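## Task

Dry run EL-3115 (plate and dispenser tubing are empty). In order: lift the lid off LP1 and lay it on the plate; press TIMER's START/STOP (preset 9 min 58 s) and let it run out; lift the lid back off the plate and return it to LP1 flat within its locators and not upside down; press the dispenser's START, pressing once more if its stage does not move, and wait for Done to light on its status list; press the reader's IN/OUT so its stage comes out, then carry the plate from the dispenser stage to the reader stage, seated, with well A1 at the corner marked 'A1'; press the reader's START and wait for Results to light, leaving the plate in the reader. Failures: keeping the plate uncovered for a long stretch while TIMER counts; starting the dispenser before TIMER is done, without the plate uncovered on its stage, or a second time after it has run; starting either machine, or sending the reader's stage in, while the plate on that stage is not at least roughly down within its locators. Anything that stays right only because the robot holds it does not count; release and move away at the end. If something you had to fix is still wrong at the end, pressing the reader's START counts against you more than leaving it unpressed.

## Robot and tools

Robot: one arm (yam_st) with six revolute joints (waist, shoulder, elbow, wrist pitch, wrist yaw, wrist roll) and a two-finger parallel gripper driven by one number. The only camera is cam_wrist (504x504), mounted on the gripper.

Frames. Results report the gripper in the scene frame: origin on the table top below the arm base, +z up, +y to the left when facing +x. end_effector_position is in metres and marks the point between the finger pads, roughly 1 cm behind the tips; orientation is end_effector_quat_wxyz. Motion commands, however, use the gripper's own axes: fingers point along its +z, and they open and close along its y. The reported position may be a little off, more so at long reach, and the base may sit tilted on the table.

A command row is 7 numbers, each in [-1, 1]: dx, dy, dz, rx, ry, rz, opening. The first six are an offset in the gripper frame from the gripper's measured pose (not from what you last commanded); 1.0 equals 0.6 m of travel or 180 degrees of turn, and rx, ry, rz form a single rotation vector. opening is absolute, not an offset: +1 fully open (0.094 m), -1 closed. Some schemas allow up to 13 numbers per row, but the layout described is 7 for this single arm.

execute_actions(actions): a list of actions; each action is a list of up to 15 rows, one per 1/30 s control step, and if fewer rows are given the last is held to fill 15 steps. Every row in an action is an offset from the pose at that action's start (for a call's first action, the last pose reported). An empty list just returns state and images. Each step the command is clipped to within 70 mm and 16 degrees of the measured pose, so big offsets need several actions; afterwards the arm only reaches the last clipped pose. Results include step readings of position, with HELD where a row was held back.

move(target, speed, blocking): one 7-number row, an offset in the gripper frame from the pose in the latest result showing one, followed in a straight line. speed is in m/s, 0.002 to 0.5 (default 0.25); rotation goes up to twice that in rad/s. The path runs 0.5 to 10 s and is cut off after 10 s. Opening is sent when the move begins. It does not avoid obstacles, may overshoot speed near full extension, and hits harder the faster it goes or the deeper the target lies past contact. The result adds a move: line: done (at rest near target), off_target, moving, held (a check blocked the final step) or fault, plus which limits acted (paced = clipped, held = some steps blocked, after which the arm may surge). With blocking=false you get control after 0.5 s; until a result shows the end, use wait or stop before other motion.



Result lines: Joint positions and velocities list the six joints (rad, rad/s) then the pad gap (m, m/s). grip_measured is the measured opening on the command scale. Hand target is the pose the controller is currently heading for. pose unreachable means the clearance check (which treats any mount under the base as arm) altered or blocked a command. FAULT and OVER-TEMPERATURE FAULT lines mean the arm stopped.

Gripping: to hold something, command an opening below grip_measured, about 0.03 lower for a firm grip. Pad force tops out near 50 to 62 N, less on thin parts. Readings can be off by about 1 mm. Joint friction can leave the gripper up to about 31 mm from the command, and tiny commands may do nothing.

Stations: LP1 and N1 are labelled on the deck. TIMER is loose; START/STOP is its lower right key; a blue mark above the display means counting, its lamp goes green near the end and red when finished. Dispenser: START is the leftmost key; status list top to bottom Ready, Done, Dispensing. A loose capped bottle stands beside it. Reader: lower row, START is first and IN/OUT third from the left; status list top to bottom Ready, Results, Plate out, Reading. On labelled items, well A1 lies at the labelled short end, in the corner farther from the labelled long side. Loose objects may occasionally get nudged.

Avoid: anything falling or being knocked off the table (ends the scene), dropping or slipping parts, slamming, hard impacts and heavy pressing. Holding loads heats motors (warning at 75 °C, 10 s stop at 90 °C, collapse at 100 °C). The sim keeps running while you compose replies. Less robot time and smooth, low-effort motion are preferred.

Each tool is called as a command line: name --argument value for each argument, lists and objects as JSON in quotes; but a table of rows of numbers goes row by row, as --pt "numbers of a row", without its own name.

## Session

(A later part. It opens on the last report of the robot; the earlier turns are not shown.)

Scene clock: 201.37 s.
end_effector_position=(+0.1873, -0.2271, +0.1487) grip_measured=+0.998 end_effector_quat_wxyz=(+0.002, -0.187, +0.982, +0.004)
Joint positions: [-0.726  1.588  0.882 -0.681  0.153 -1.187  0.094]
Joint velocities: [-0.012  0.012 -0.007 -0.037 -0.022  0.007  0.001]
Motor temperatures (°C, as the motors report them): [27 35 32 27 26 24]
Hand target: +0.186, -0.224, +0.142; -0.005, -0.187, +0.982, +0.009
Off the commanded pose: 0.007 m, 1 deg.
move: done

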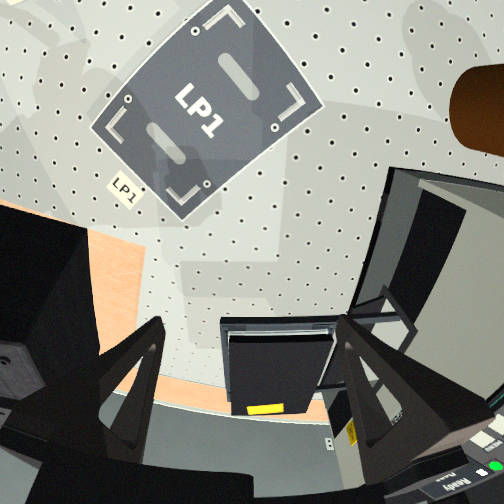

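move --target '[-0.355,0.249,-0.05,0,0,0.53,1]' --speed 0.3

Scene clock: 216.20 s.
end_effector_position=(+0.3240, -0.0184, +0.1759) grip_measured=+0.998 end_effector_quat_wxyz=(-0.002, +0.600, +0.800, -0.004)
Joint positions: [ 0.142  1.894  1.15  -0.839  0.251  1.361  0.094]
Joint velocities: [0.012 0.027 0.002 0.022 0.007 0.066 0.001]
Motor temperatures (°C, as the motors report them): [27 34 33 27 26 24]
Hand target: +0.326, -0.016, +0.174; -0.004, +0.599, +0.801, -0.011
Off the commanded pose: 0.012 m, 1 deg.
move: off_target

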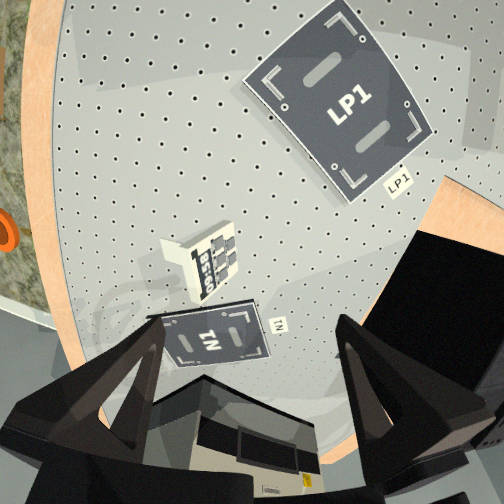

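move --target '[0.02,0.04,0.1,0,0,-0.033,1]' --speed 0.1

zoom_image --camera "cam_wrist" --region '[130,180,370,400]'

Scene clock: 223.10 s.
end_effector_position=(+0.3400, -0.0031, +0.1197) grip_measured=+0.998 end_effector_quat_wxyz=(-0.004, +0.561, +0.828, -0.006)
Joint positions: [ 0.142  2.078  1.15  -0.661  0.251  1.268  0.094]
Joint velocities: [-0.012 -0.017  0.007 -0.022 -0.037  0.007  0.   ]
Motor temperatures (°C, as the motors report them): [27 34 33 27 26 24]
Hand target: +0.344, -0.002, +0.116; -0.002, +0.557, +0.830, -0.004
Off the commanded pose: 0.006 m, 1 deg.
move: done

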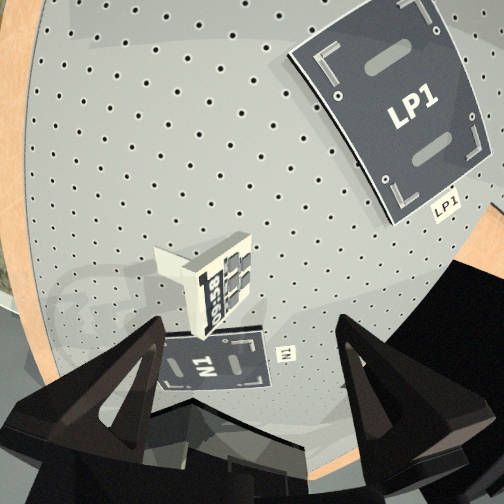

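Region (130, 180, 370, 400) of cam_wrist's 504x504 image, scaled by 2.100, with more detail than that image has; it fills the top 462 rows of this view, and the rest is white.

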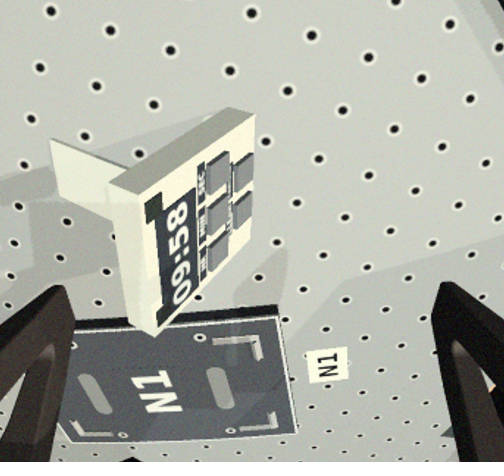

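move --target '[-0.015,0.068,0.0,0,0,0,1]' --speed 0.08

move --target '[0,0,0.1,0,0,0,1]' --speed 0.05

Scene clock: 238.27 s.
end_effector_position=(+0.3806, -0.0009, +0.1229) grip_measured=+0.998 end_effector_quat_wxyz=(+0.001, +0.562, +0.827, -0.002)
Joint positions: [ 0.142  2.185  1.346 -0.737  0.251  1.268  0.094]
Joint velocities: [ 0.012 -0.012 -0.012 -0.007  0.022 -0.007  0.001]
Motor temperatures (°C, as the motors report them): [27 36 34 27 26 24]
Hand target: +0.381, +0.003, +0.120; -0.004, +0.561, +0.828, -0.006
Off the commanded pose: 0.006 m, 1 deg.
move: done

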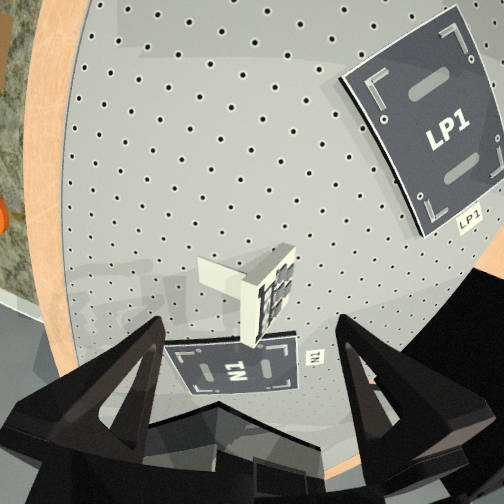

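Scene clock: 239.83 s.
end_effector_position=(+0.3904, -0.0000, +0.0750) grip_measured=+0.998 end_effector_quat_wxyz=(+0.012, +0.564, +0.825, +0.006)
Joint positions: [ 0.113  2.302  1.326 -0.564  0.251  1.235  0.094]
Joint velocities: [-0.002 -0.012  0.012 -0.051  0.007 -0.022  0.   ]
Motor temperatures (°C, as the motors report them): [27 36 33 27 26 24]
Hand target: +0.381, -0.002, +0.064; +0.001, +0.563, +0.827, -0.001
Off the commanded pose: 0.016 m, 2 deg.
move: off_target

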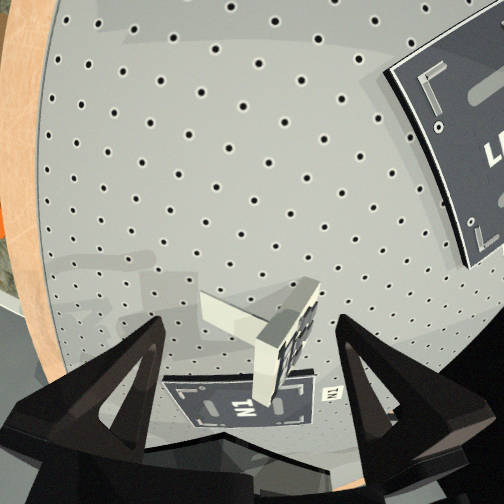

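move --target '[0.025,-0.025,0.05,0.008,0,0,1]' --speed 0.04

zoom_image --camera "cam_wrist" --region '[130,220,370,440]'

Scene clock: 245.20 s.
end_effector_position=(+0.3810, +0.0045, +0.0539) grip_measured=+0.998 end_effector_quat_wxyz=(+0.011, +0.566, +0.825, +0.004)
Joint positions: [ 0.113  2.338  1.275 -0.482  0.253  1.239  0.094]
Joint velocities: [ 0.007 -0.007  0.002  0.11  -0.066  0.007 -0.   ]
Motor temperatures (°C, as the motors report them): [27 37 33 27 26 24]
Hand target: +0.372, +0.008, +0.045; +0.004, +0.564, +0.825, -0.005
Off the commanded pose: 0.014 m, 1 deg.
move: off_target

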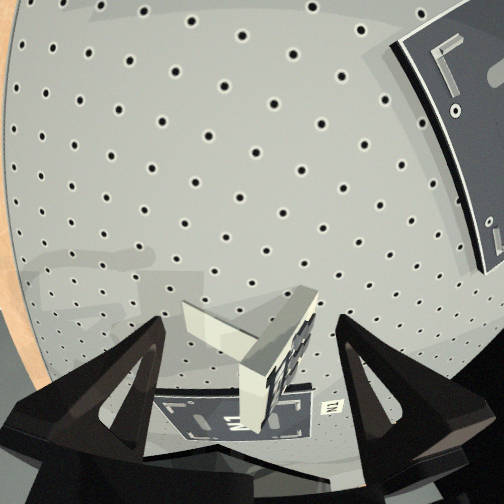

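Region (130, 220, 370, 440) of cam_wrist's 504x504 image, scaled by 2.100, with more detail than that image has; it fills the top 462 rows of this view, and the rest is white.

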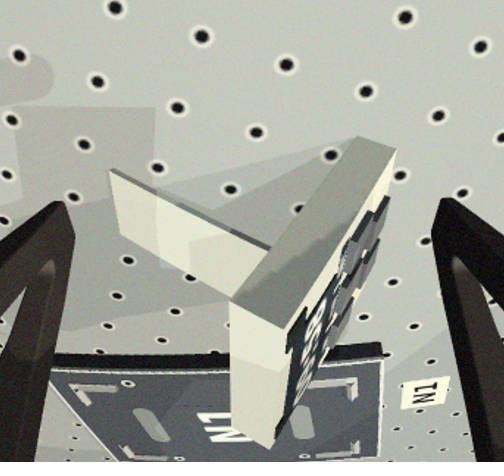

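move --target '[0.022,-0.012,0.045,0.008,0,0,1]' --speed 0.03

zoom_image --camera "cam_wrist" --region '[130,250,370,470]'

Scene clock: 251.70 s.
end_effector_position=(+0.3798, +0.0087, +0.0357) grip_measured=+0.998 end_effector_quat_wxyz=(+0.010, +0.569, +0.822, +0.003)
Joint positions: [ 0.113  2.39   1.275 -0.432  0.255  1.248  0.094]
Joint velocities: [-0.046 -0.007  0.002 -0.022  0.022  0.022  0.   ]
Motor temperatures (°C, as the motors report them): [27 38 33 27 26 24]
Hand target: +0.371, +0.013, +0.027; +0.004, +0.566, +0.824, -0.006
Off the commanded pose: 0.014 m, 1 deg.
move: off_target

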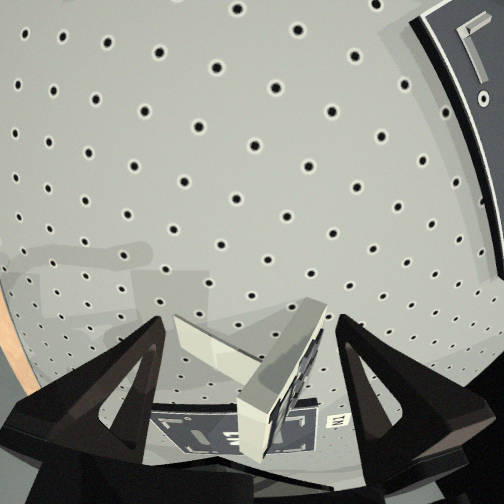

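Region (130, 250, 370, 470) of cam_wrist's 504x504 image, scaled by 2.100, with more detail than that image has; it fills the top 462 rows of this view, and the rest is white.

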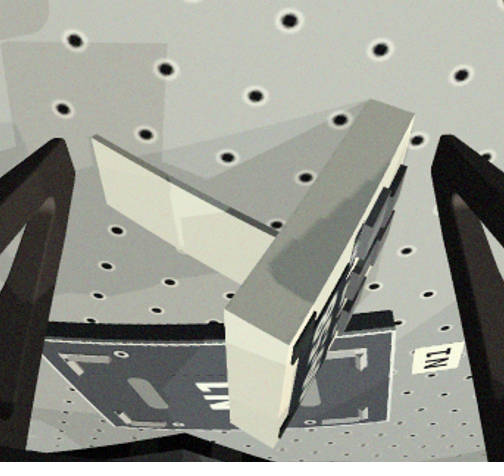

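Shifting a little further along the timer's width.

move --target '[0.022,0.008,0,0,0,0,1]' --speed 0.03

zoom_image --camera "cam_wrist" --region '[130,250,370,470]'

Scene clock: 256.63 s.
end_effector_position=(+0.3807, +0.0185, +0.0382) grip_measured=+0.998 end_effector_quat_wxyz=(+0.013, +0.569, +0.822, +0.005)
Joint positions: [ 0.139  2.39   1.275 -0.431  0.255  1.274  0.094]
Joint velocities: [ 0.012 -0.007 -0.002 -0.037 -0.022  0.007 -0.   ]
Motor temperatures (°C, as the motors report them): [28 38 33 27 26 24]
Hand target: +0.380, +0.022, +0.035; +0.010, +0.569, +0.823, +0.002
Off the commanded pose: 0.005 m, 0 deg.
move: done

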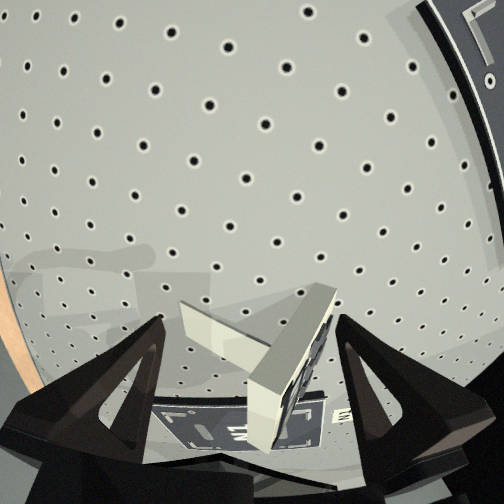

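Region (130, 250, 370, 470) of cam_wrist's 504x504 image, scaled by 2.100, with more detail than that image has; it fills the top 462 rows of this view, and the rest is white.

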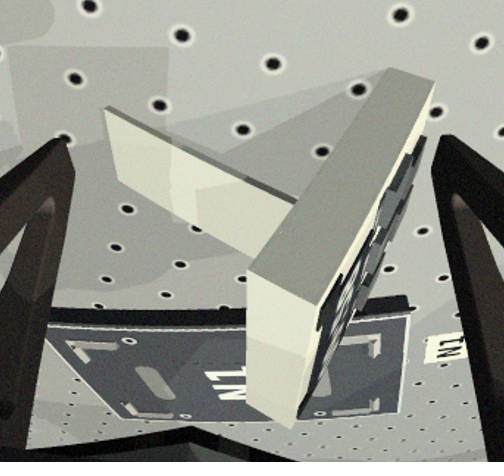

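move --target '[0.004,-0.011,0.024,0.012,0.005,0,1]' --speed 0.02

move --target '[0,0,0,0,0,0,0.6]' --speed 0.02

zoom_image --camera "cam_wrist" --region '[130,250,370,470]'

Scene clock: 267.13 s.
end_effector_position=(+0.3729, +0.0204, +0.0285) grip_measured=+0.998 end_effector_quat_wxyz=(+0.002, +0.567, +0.824, -0.004)
Joint positions: [ 0.139  2.418  1.275 -0.433  0.255  1.276  0.094]
Joint velocities: [-0.002 -0.002 -0.017  0.022  0.007 -0.022 -0.   ]
Motor temperatures (°C, as the motors report them): [28 40 33 27 26 24]
Hand target: +0.374, +0.018, +0.024; -0.004, +0.569, +0.822, -0.006
Off the commanded pose: 0.005 m, 1 deg.
move: done

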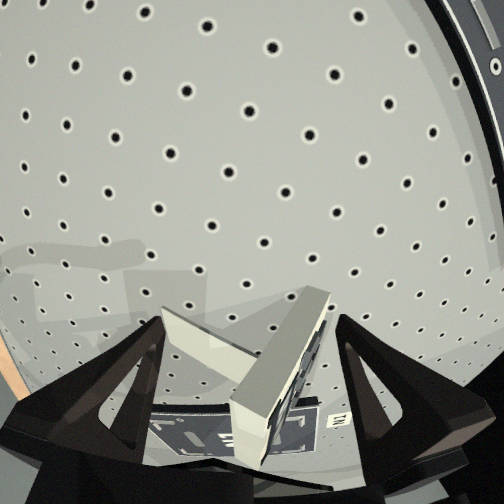

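Scene clock: 267.63 s.
end_effector_position=(+0.3730, +0.0204, +0.0285) grip_measured=+0.603 end_effector_quat_wxyz=(+0.002, +0.567, +0.824, -0.004)
Joint positions: [ 0.139  2.418  1.275 -0.432  0.255  1.276  0.075]
Joint velocities: [ 0.007  0.022  0.022 -0.007 -0.007 -0.037  0.   ]
Motor temperatures (°C, as the motors report them): [28 40 33 27 26 24]
Hand target: +0.373, +0.020, +0.029; +0.002, +0.567, +0.824, -0.004
Off the commanded pose: 0.000 m, 0 deg.
move: done

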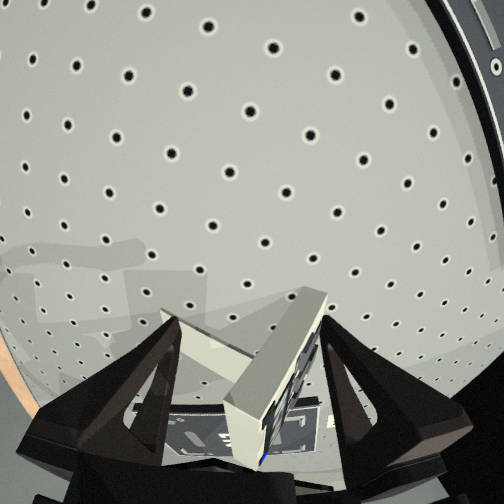

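Region (130, 250, 370, 470) of cam_wrist's 504x504 image, scaled by 2.100, with more detail than that image has; it fills the top 462 rows of this view, and the rest is white.

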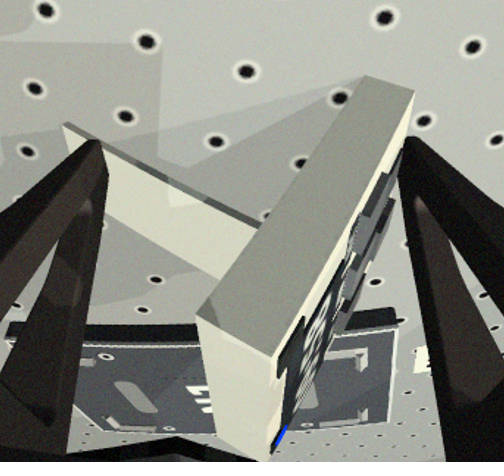

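The blue mark is on, so the timer is running. Releasing and backing off to view it.

move --target '[0,0,0,0,0,0,1]'

move --target '[0,0.01,-0.2,0,0,0,1]' --speed 0.1

move --target '[0,-0.15,-0.1,0,0,0,1]' --speed 0.15

zoom_image --camera "cam_wrist" --region '[80,150,380,500]'

Scene clock: 273.63 s.
end_effector_position=(+0.3730, +0.0204, +0.0285) grip_measured=+0.998 end_effector_quat_wxyz=(+0.002, +0.567, +0.824, -0.004)
Joint positions: [ 0.139  2.418  1.275 -0.432  0.255  1.276  0.094]
Joint velocities: [-0.027  0.012 -0.012  0.037 -0.095 -0.007  0.   ]
Motor temperatures (°C, as the motors report them): [28 41 33 27 26 24]
Hand target: +0.373, +0.020, +0.029; +0.002, +0.567, +0.824, -0.004
Off the commanded pose: 0.000 m, 0 deg.
move: done

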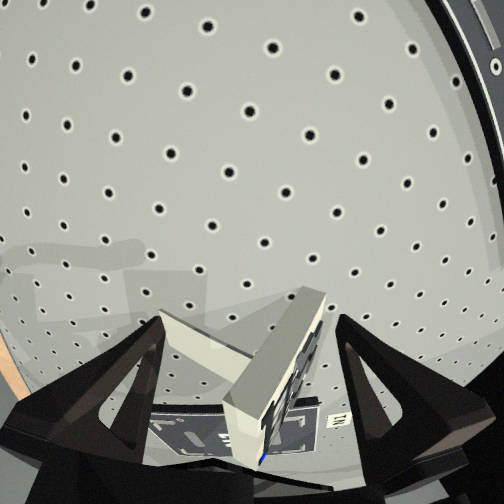

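Scene clock: 275.40 s.
end_effector_position=(+0.3705, +0.0227, +0.1371) grip_measured=+0.998 end_effector_quat_wxyz=(-0.006, +0.565, +0.825, -0.012)
Joint positions: [ 0.217  2.17   1.356 -0.807  0.255  1.358  0.094]
Joint velocities: [-0.002  0.007  0.017 -0.095 -0.022 -0.007 -0.   ]
Motor temperatures (°C, as the motors report them): [28 42 33 27 26 24]
Hand target: +0.377, +0.025, +0.148; +0.003, +0.567, +0.824, -0.005
Off the commanded pose: 0.014 m, 1 deg.
move: off_target

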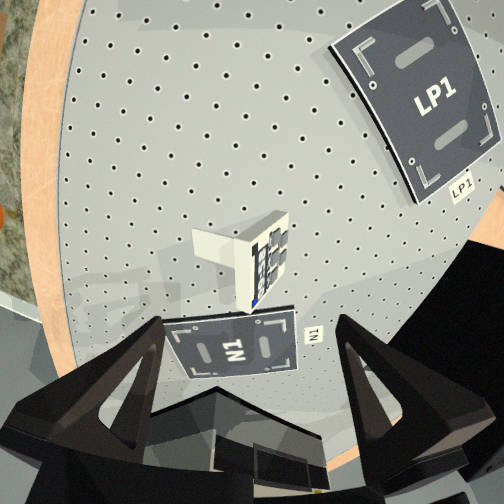

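Scene clock: 276.53 s.
end_effector_position=(+0.2959, -0.0040, +0.1981) grip_measured=+0.998 end_effector_quat_wxyz=(+0.001, +0.567, +0.824, -0.006)
Joint positions: [ 0.217  1.777  1.074 -0.899  0.255  1.358  0.094]
Joint velocities: [-0.012 -0.002  0.002  0.022  0.007 -0.037 -0.   ]
Motor temperatures (°C, as the motors report them): [28 42 33 27 26 24]
Hand target: +0.287, -0.007, +0.197; -0.006, +0.565, +0.825, -0.012
Off the commanded pose: 0.009 m, 1 deg.
move: done

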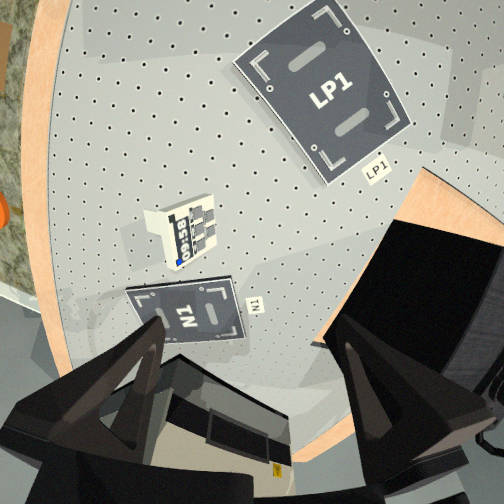

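Region (80, 150, 380, 500) of cam_wrist's 504x504 image, scaled by 1.440, with more detail than that image has; it fills the left 432 columns of this view, and the rest is white.

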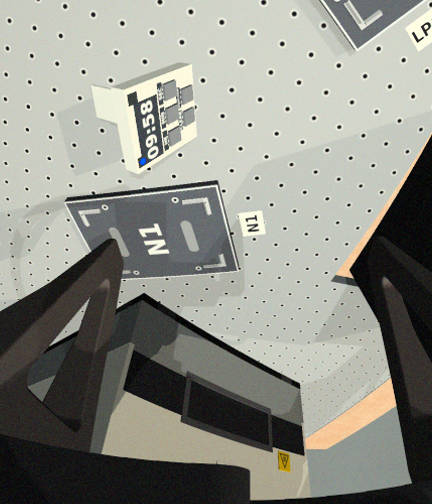

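move --target '[0.51,-0.153,-0.17,0,0,-0.27,1]' --speed 0.25

Scene clock: 284.20 s.
end_effector_position=(+0.1060, +0.2418, +0.2893) grip_measured=+0.998 end_effector_quat_wxyz=(+0.010, +0.179, +0.984, -0.017)
Joint positions: [ 1.326  1.899  1.328 -1.263  0.113  1.63   0.094]
Joint velocities: [-0.002 -0.012 -0.017 -0.022 -0.066 -0.051 -0.   ]
Motor temperatures (°C, as the motors report them): [28 42 33 27 26 24]
Hand target: +0.104, +0.245, +0.289; +0.006, +0.181, +0.983, -0.024
Off the commanded pose: 0.013 m, 2 deg.
move: off_target

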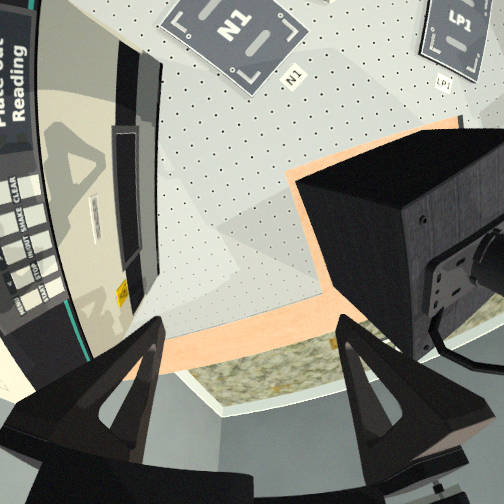

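move --target '[-0.415,-0.183,0.07,0,0,0,1]'

move --target '[-0.03,-0.36,0.08,-0.01,0.008,0.04,1]'

Scene clock: 294.97 s.
end_effector_position=(+0.2920, +0.0544, +0.2587) grip_measured=+0.998 end_effector_quat_wxyz=(+0.001, +0.180, +0.984, -0.006)
Joint positions: [ 0.45   1.778  1.264 -1.142  0.245  0.753  0.094]
Joint velocities: [ 0.007  0.002  0.002 -0.022 -0.081 -0.037 -0.001]
Motor temperatures (°C, as the motors report them): [27 40 34 27 26 24]
Hand target: +0.298, +0.057, +0.257; +0.003, +0.176, +0.984, -0.003
Off the commanded pose: 0.010 m, 2 deg.
move: done

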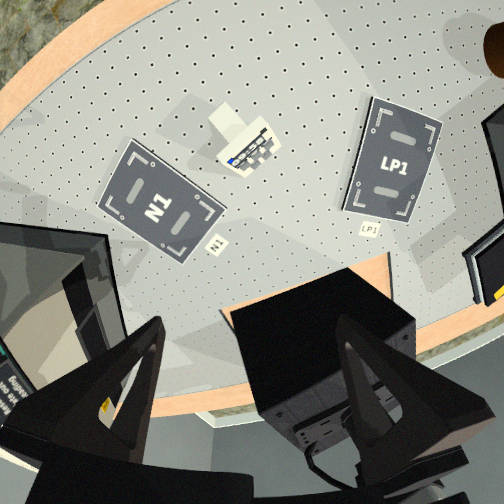

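Scene clock: 296.53 s.
end_effector_position=(+0.2357, -0.1481, +0.2118) grip_measured=+0.998 end_effector_quat_wxyz=(-0.012, +0.242, +0.970, +0.023)
Joint positions: [-0.344  1.523  1.01  -0.977  0.178  0.07   0.094]
Joint velocities: [ 0.002  0.017  0.002 -0.022  0.051 -0.037  0.   ]
Motor temperatures (°C, as the motors report them): [27 40 34 27 26 24]
Hand target: +0.235, -0.148, +0.213; -0.005, +0.241, +0.970, +0.026
Off the commanded pose: 0.007 m, 1 deg.
move: done

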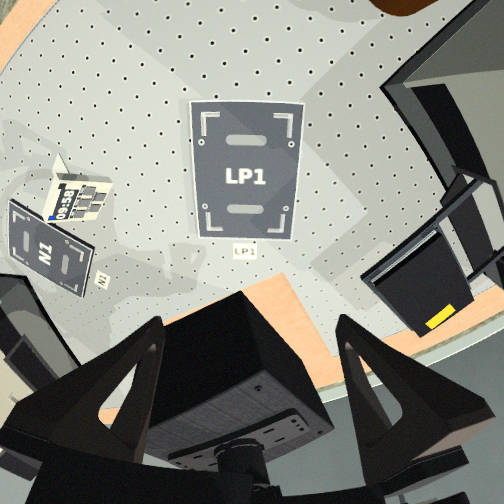

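Both the timer and the lidded plate are in view. Waiting.

wait --seconds 10

wait --seconds 10

wait --seconds 10

wait --seconds 10

wait --seconds 10

wait --seconds 10

wait --seconds 10

wait --seconds 10

Scene clock: 312.33 s.
end_effector_position=(+0.2358, -0.1479, +0.2118) grip_measured=+0.998 end_effector_quat_wxyz=(-0.012, +0.241, +0.970, +0.024)
Joint positions: [-0.344  1.523  1.01  -0.977  0.177  0.067  0.094]
Joint velocities: [-0.002  0.002 -0.002  0.022  0.051  0.051  0.   ]
Motor temperatures (°C, as the motors report them): [27 40 34 27 26 24]
Hand target: +0.235, -0.148, +0.213; -0.005, +0.241, +0.970, +0.026
Off the commanded pose: 0.008 m, 1 deg.
wait: 10.00 s; at rest from the start

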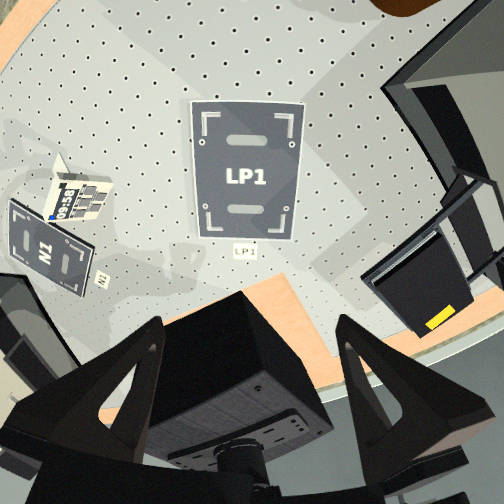

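Scene clock: 322.33 s.
end_effector_position=(+0.2358, -0.1479, +0.2118) grip_measured=+0.998 end_effector_quat_wxyz=(-0.012, +0.241, +0.970, +0.024)
Joint positions: [-0.344  1.523  1.01  -0.977  0.177  0.067  0.094]
Joint velocities: [ 0.002 -0.027 -0.007  0.051  0.007 -0.037 -0.   ]
Motor temperatures (°C, as the motors report them): [27 40 34 27 26 24]
Hand target: +0.235, -0.148, +0.213; -0.005, +0.241, +0.970, +0.026
Off the commanded pose: 0.008 m, 1 deg.
wait: 10.00 s; at rest by 0.17 s

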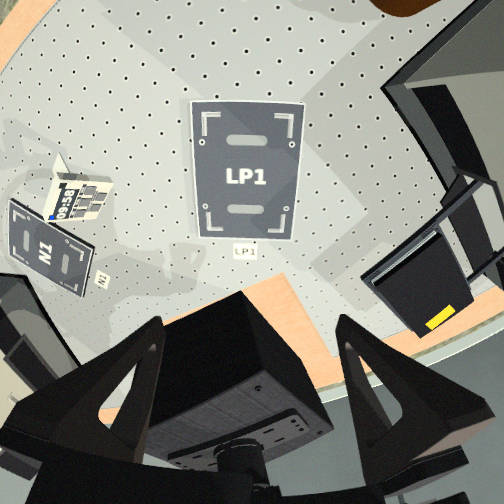

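Scene clock: 332.33 s.
end_effector_position=(+0.2358, -0.1479, +0.2118) grip_measured=+0.998 end_effector_quat_wxyz=(-0.012, +0.241, +0.970, +0.024)
Joint positions: [-0.344  1.523  1.01  -0.977  0.177  0.067  0.094]
Joint velocities: [ 0.002  0.007 -0.002 -0.022 -0.037  0.037 -0.001]
Motor temperatures (°C, as the motors report them): [27 39 34 27 26 24]
Hand target: +0.235, -0.148, +0.213; -0.005, +0.241, +0.970, +0.026
Off the commanded pose: 0.008 m, 1 deg.
wait: 10.00 s; at rest by 0.17 s

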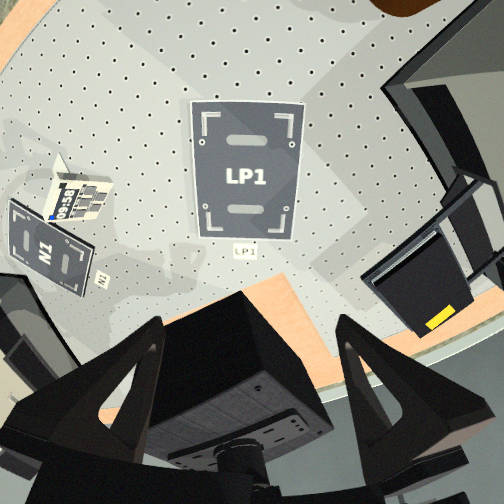

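Scene clock: 342.33 s.
end_effector_position=(+0.2358, -0.1479, +0.2118) grip_measured=+0.998 end_effector_quat_wxyz=(-0.012, +0.241, +0.970, +0.024)
Joint positions: [-0.344  1.523  1.01  -0.977  0.177  0.067  0.094]
Joint velocities: [-0.007 -0.007 -0.017  0.007 -0.051 -0.066  0.001]
Motor temperatures (°C, as the motors report them): [27 39 34 27 26 24]
Hand target: +0.235, -0.148, +0.213; -0.005, +0.241, +0.970, +0.026
Off the commanded pose: 0.008 m, 1 deg.
wait: 10.00 s; at rest by 0.17 s

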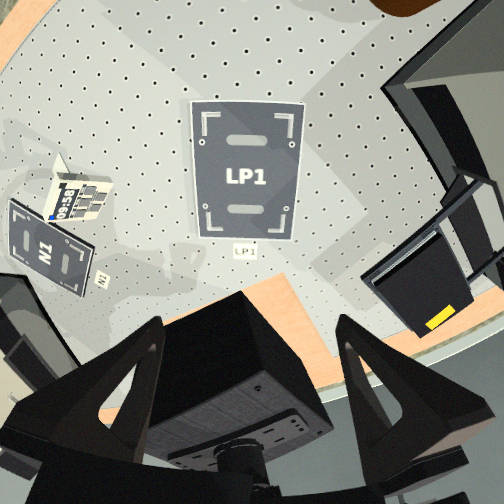

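Scene clock: 352.33 s.
end_effector_position=(+0.2358, -0.1479, +0.2118) grip_measured=+0.998 end_effector_quat_wxyz=(-0.012, +0.241, +0.970, +0.024)
Joint positions: [-0.344  1.523  1.01  -0.977  0.177  0.067  0.094]
Joint velocities: [-0.017 -0.002  0.012 -0.007 -0.051  0.037 -0.   ]
Motor temperatures (°C, as the motors report them): [27 39 34 27 26 24]
Hand target: +0.235, -0.148, +0.213; -0.005, +0.241, +0.970, +0.026
Off the commanded pose: 0.008 m, 1 deg.
wait: 10.00 s; at rest by 0.17 s

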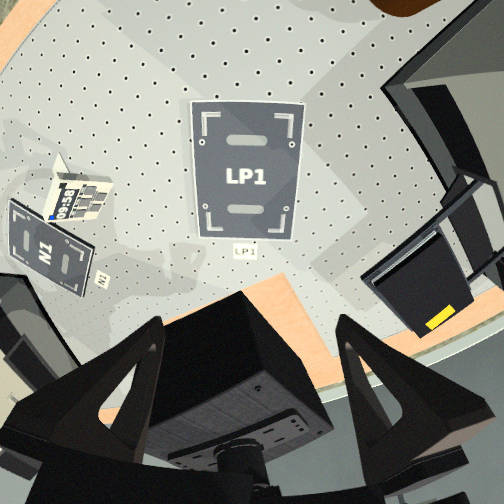

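Scene clock: 362.33 s.
end_effector_position=(+0.2358, -0.1479, +0.2118) grip_measured=+0.998 end_effector_quat_wxyz=(-0.012, +0.241, +0.970, +0.024)
Joint positions: [-0.344  1.523  1.01  -0.977  0.177  0.067  0.094]
Joint velocities: [ 0.012  0.012  0.002  0.066  0.037  0.051 -0.001]
Motor temperatures (°C, as the motors report them): [27 40 34 27 26 24]
Hand target: +0.235, -0.148, +0.213; -0.005, +0.241, +0.970, +0.026
Off the commanded pose: 0.008 m, 1 deg.
wait: 10.00 s; at rest by 0.17 s

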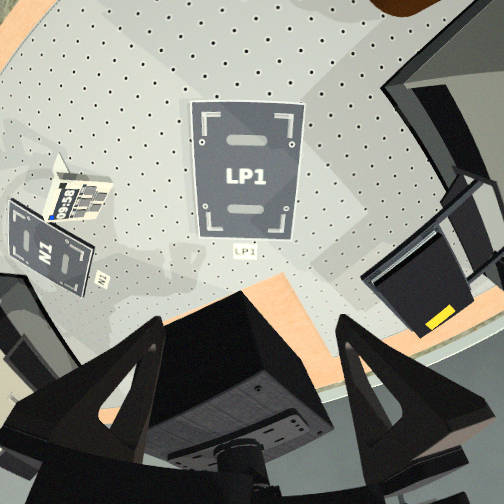

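Scene clock: 372.33 s.
end_effector_position=(+0.2358, -0.1479, +0.2118) grip_measured=+0.998 end_effector_quat_wxyz=(-0.012, +0.241, +0.970, +0.024)
Joint positions: [-0.344  1.523  1.01  -0.977  0.177  0.067  0.094]
Joint velocities: [-0.007  0.002 -0.007 -0.051  0.022 -0.022 -0.   ]
Motor temperatures (°C, as the motors report them): [27 40 34 27 26 24]
Hand target: +0.235, -0.148, +0.213; -0.005, +0.241, +0.970, +0.026
Off the commanded pose: 0.008 m, 1 deg.
wait: 10.00 s; at rest by 0.17 s

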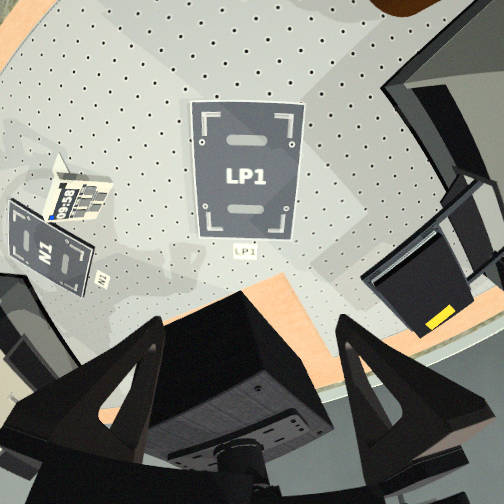

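Scene clock: 382.33 s.
end_effector_position=(+0.2358, -0.1479, +0.2118) grip_measured=+0.998 end_effector_quat_wxyz=(-0.012, +0.241, +0.970, +0.024)
Joint positions: [-0.344  1.523  1.01  -0.977  0.177  0.067  0.094]
Joint velocities: [-0.017 -0.007  0.012  0.007 -0.066  0.022 -0.   ]
Motor temperatures (°C, as the motors report them): [27 40 34 27 26 24]
Hand target: +0.235, -0.148, +0.213; -0.005, +0.241, +0.970, +0.026
Off the commanded pose: 0.008 m, 1 deg.
wait: 10.00 s; at rest by 0.17 s

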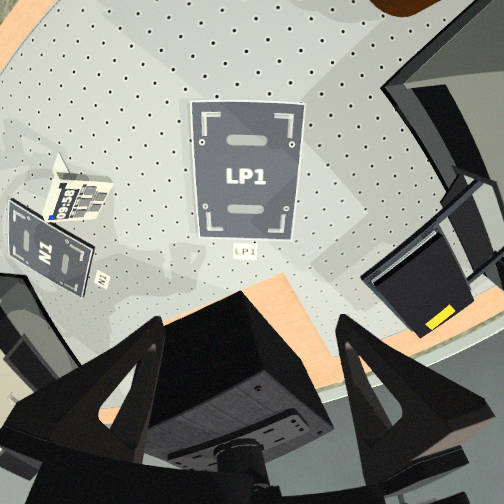

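Reference poses: lid at LP1 (0.2731, -0.1563, 0.029), quat (0, .243, .970, 0); lid on plate (0.0893, -0.290, 0.111), quat (0, -.186, .983, 0); lid grip 0.74. The timer ends at about 866 s.

wait --seconds 10

wait --seconds 10

wait --seconds 10

wait --seconds 10

wait --seconds 10

wait --seconds 10

wait --seconds 10

wait --seconds 10

Scene clock: 398.80 s.
end_effector_position=(+0.2358, -0.1479, +0.2118) grip_measured=+0.998 end_effector_quat_wxyz=(-0.012, +0.241, +0.970, +0.024)
Joint positions: [-0.344  1.523  1.01  -0.977  0.177  0.067  0.094]
Joint velocities: [ 0.007  0.002 -0.007 -0.007 -0.051 -0.051 -0.   ]
Motor temperatures (°C, as the motors report them): [27 40 34 27 26 24]
Hand target: +0.235, -0.148, +0.213; -0.005, +0.241, +0.970, +0.026
Off the commanded pose: 0.008 m, 1 deg.
wait: 10.00 s; at rest from the start

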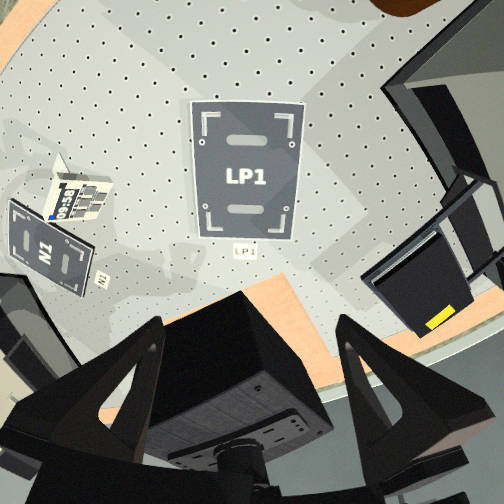

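Scene clock: 408.80 s.
end_effector_position=(+0.2358, -0.1479, +0.2118) grip_measured=+0.998 end_effector_quat_wxyz=(-0.012, +0.241, +0.970, +0.024)
Joint positions: [-0.344  1.523  1.01  -0.977  0.177  0.067  0.094]
Joint velocities: [ 0.017  0.017 -0.007 -0.022 -0.022 -0.007 -0.   ]
Motor temperatures (°C, as the motors report them): [27 40 34 27 26 24]
Hand target: +0.235, -0.148, +0.213; -0.005, +0.241, +0.970, +0.026
Off the commanded pose: 0.008 m, 1 deg.
wait: 10.00 s; at rest by 0.17 s

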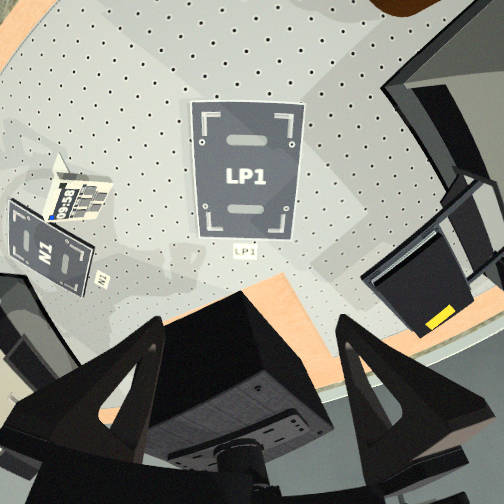

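Scene clock: 418.80 s.
end_effector_position=(+0.2358, -0.1479, +0.2118) grip_measured=+0.998 end_effector_quat_wxyz=(-0.012, +0.241, +0.970, +0.024)
Joint positions: [-0.344  1.523  1.01  -0.977  0.177  0.067  0.094]
Joint velocities: [ 0.007  0.002  0.012  0.022 -0.022 -0.081 -0.001]
Motor temperatures (°C, as the motors report them): [27 40 34 27 26 24]
Hand target: +0.235, -0.148, +0.213; -0.005, +0.241, +0.970, +0.026
Off the commanded pose: 0.008 m, 1 deg.
wait: 10.00 s; at rest by 0.17 s

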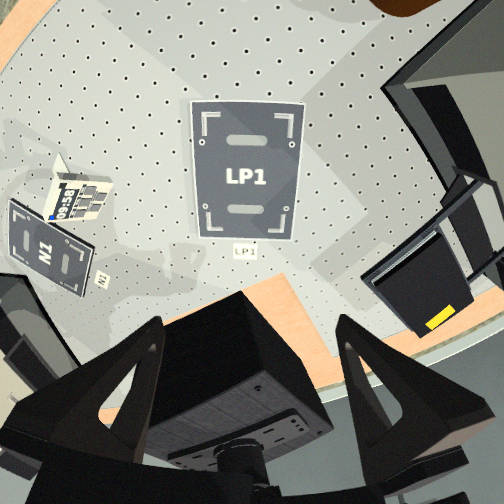

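Scene clock: 428.80 s.
end_effector_position=(+0.2358, -0.1479, +0.2118) grip_measured=+0.998 end_effector_quat_wxyz=(-0.012, +0.241, +0.970, +0.024)
Joint positions: [-0.344  1.523  1.01  -0.977  0.177  0.067  0.094]
Joint velocities: [ 0.002 -0.002 -0.002 -0.051 -0.007 -0.007  0.001]
Motor temperatures (°C, as the motors report them): [27 40 34 27 26 24]
Hand target: +0.235, -0.148, +0.213; -0.005, +0.241, +0.970, +0.026
Off the commanded pose: 0.008 m, 1 deg.
wait: 10.00 s; at rest by 0.17 s

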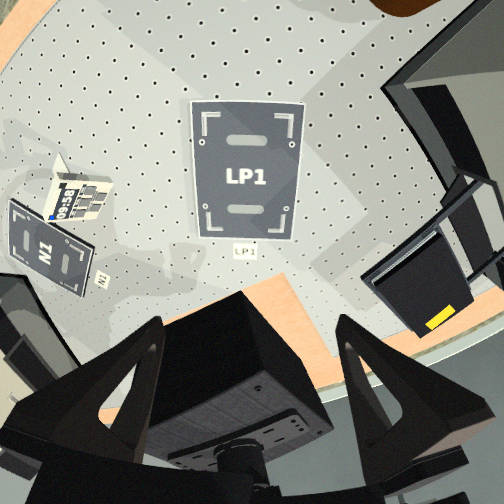

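Scene clock: 438.80 s.
end_effector_position=(+0.2358, -0.1479, +0.2118) grip_measured=+0.998 end_effector_quat_wxyz=(-0.012, +0.241, +0.970, +0.024)
Joint positions: [-0.344  1.523  1.01  -0.977  0.177  0.067  0.094]
Joint velocities: [ 0.002 -0.002  0.012 -0.066  0.007 -0.095 -0.   ]
Motor temperatures (°C, as the motors report them): [27 40 34 27 26 24]
Hand target: +0.235, -0.148, +0.213; -0.005, +0.241, +0.970, +0.026
Off the commanded pose: 0.008 m, 1 deg.
wait: 10.00 s; at rest by 0.17 s

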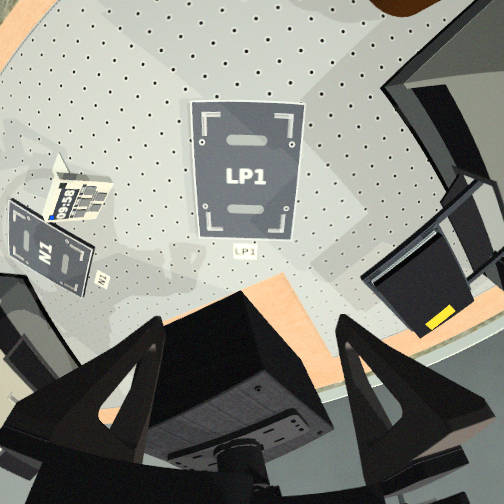

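Scene clock: 448.80 s.
end_effector_position=(+0.2358, -0.1479, +0.2118) grip_measured=+0.998 end_effector_quat_wxyz=(-0.012, +0.241, +0.970, +0.024)
Joint positions: [-0.344  1.523  1.01  -0.977  0.177  0.067  0.094]
Joint velocities: [-0.002  0.012  0.012 -0.022  0.081 -0.066 -0.   ]
Motor temperatures (°C, as the motors report them): [27 40 34 27 26 24]
Hand target: +0.235, -0.148, +0.213; -0.005, +0.241, +0.970, +0.026
Off the commanded pose: 0.008 m, 1 deg.
wait: 10.00 s; at rest by 0.17 s

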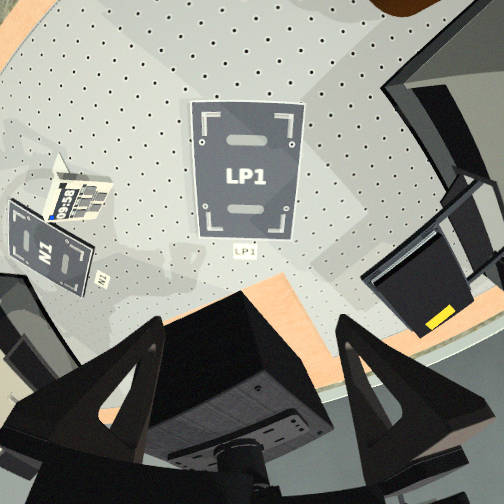

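Scene clock: 458.80 s.
end_effector_position=(+0.2358, -0.1479, +0.2118) grip_measured=+0.998 end_effector_quat_wxyz=(-0.012, +0.241, +0.970, +0.024)
Joint positions: [-0.344  1.523  1.01  -0.977  0.177  0.067  0.094]
Joint velocities: [ 0.012  0.007  0.002  0.022 -0.051 -0.037 -0.001]
Motor temperatures (°C, as the motors report them): [27 40 34 27 26 24]
Hand target: +0.235, -0.148, +0.213; -0.005, +0.241, +0.970, +0.026
Off the commanded pose: 0.008 m, 1 deg.
wait: 10.00 s; at rest by 0.17 s

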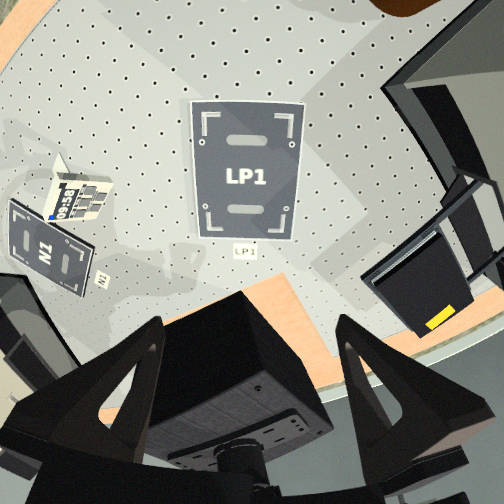

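Scene clock: 468.80 s.
end_effector_position=(+0.2358, -0.1479, +0.2118) grip_measured=+0.998 end_effector_quat_wxyz=(-0.012, +0.241, +0.970, +0.024)
Joint positions: [-0.344  1.523  1.01  -0.977  0.177  0.067  0.094]
Joint velocities: [-0.002  0.002 -0.007 -0.007 -0.022  0.022  0.   ]
Motor temperatures (°C, as the motors report them): [27 40 34 27 26 24]
Hand target: +0.235, -0.148, +0.213; -0.005, +0.241, +0.970, +0.026
Off the commanded pose: 0.008 m, 1 deg.
wait: 10.00 s; at rest by 0.17 s

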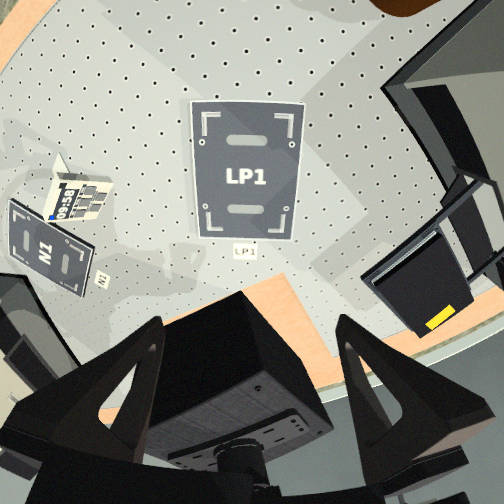

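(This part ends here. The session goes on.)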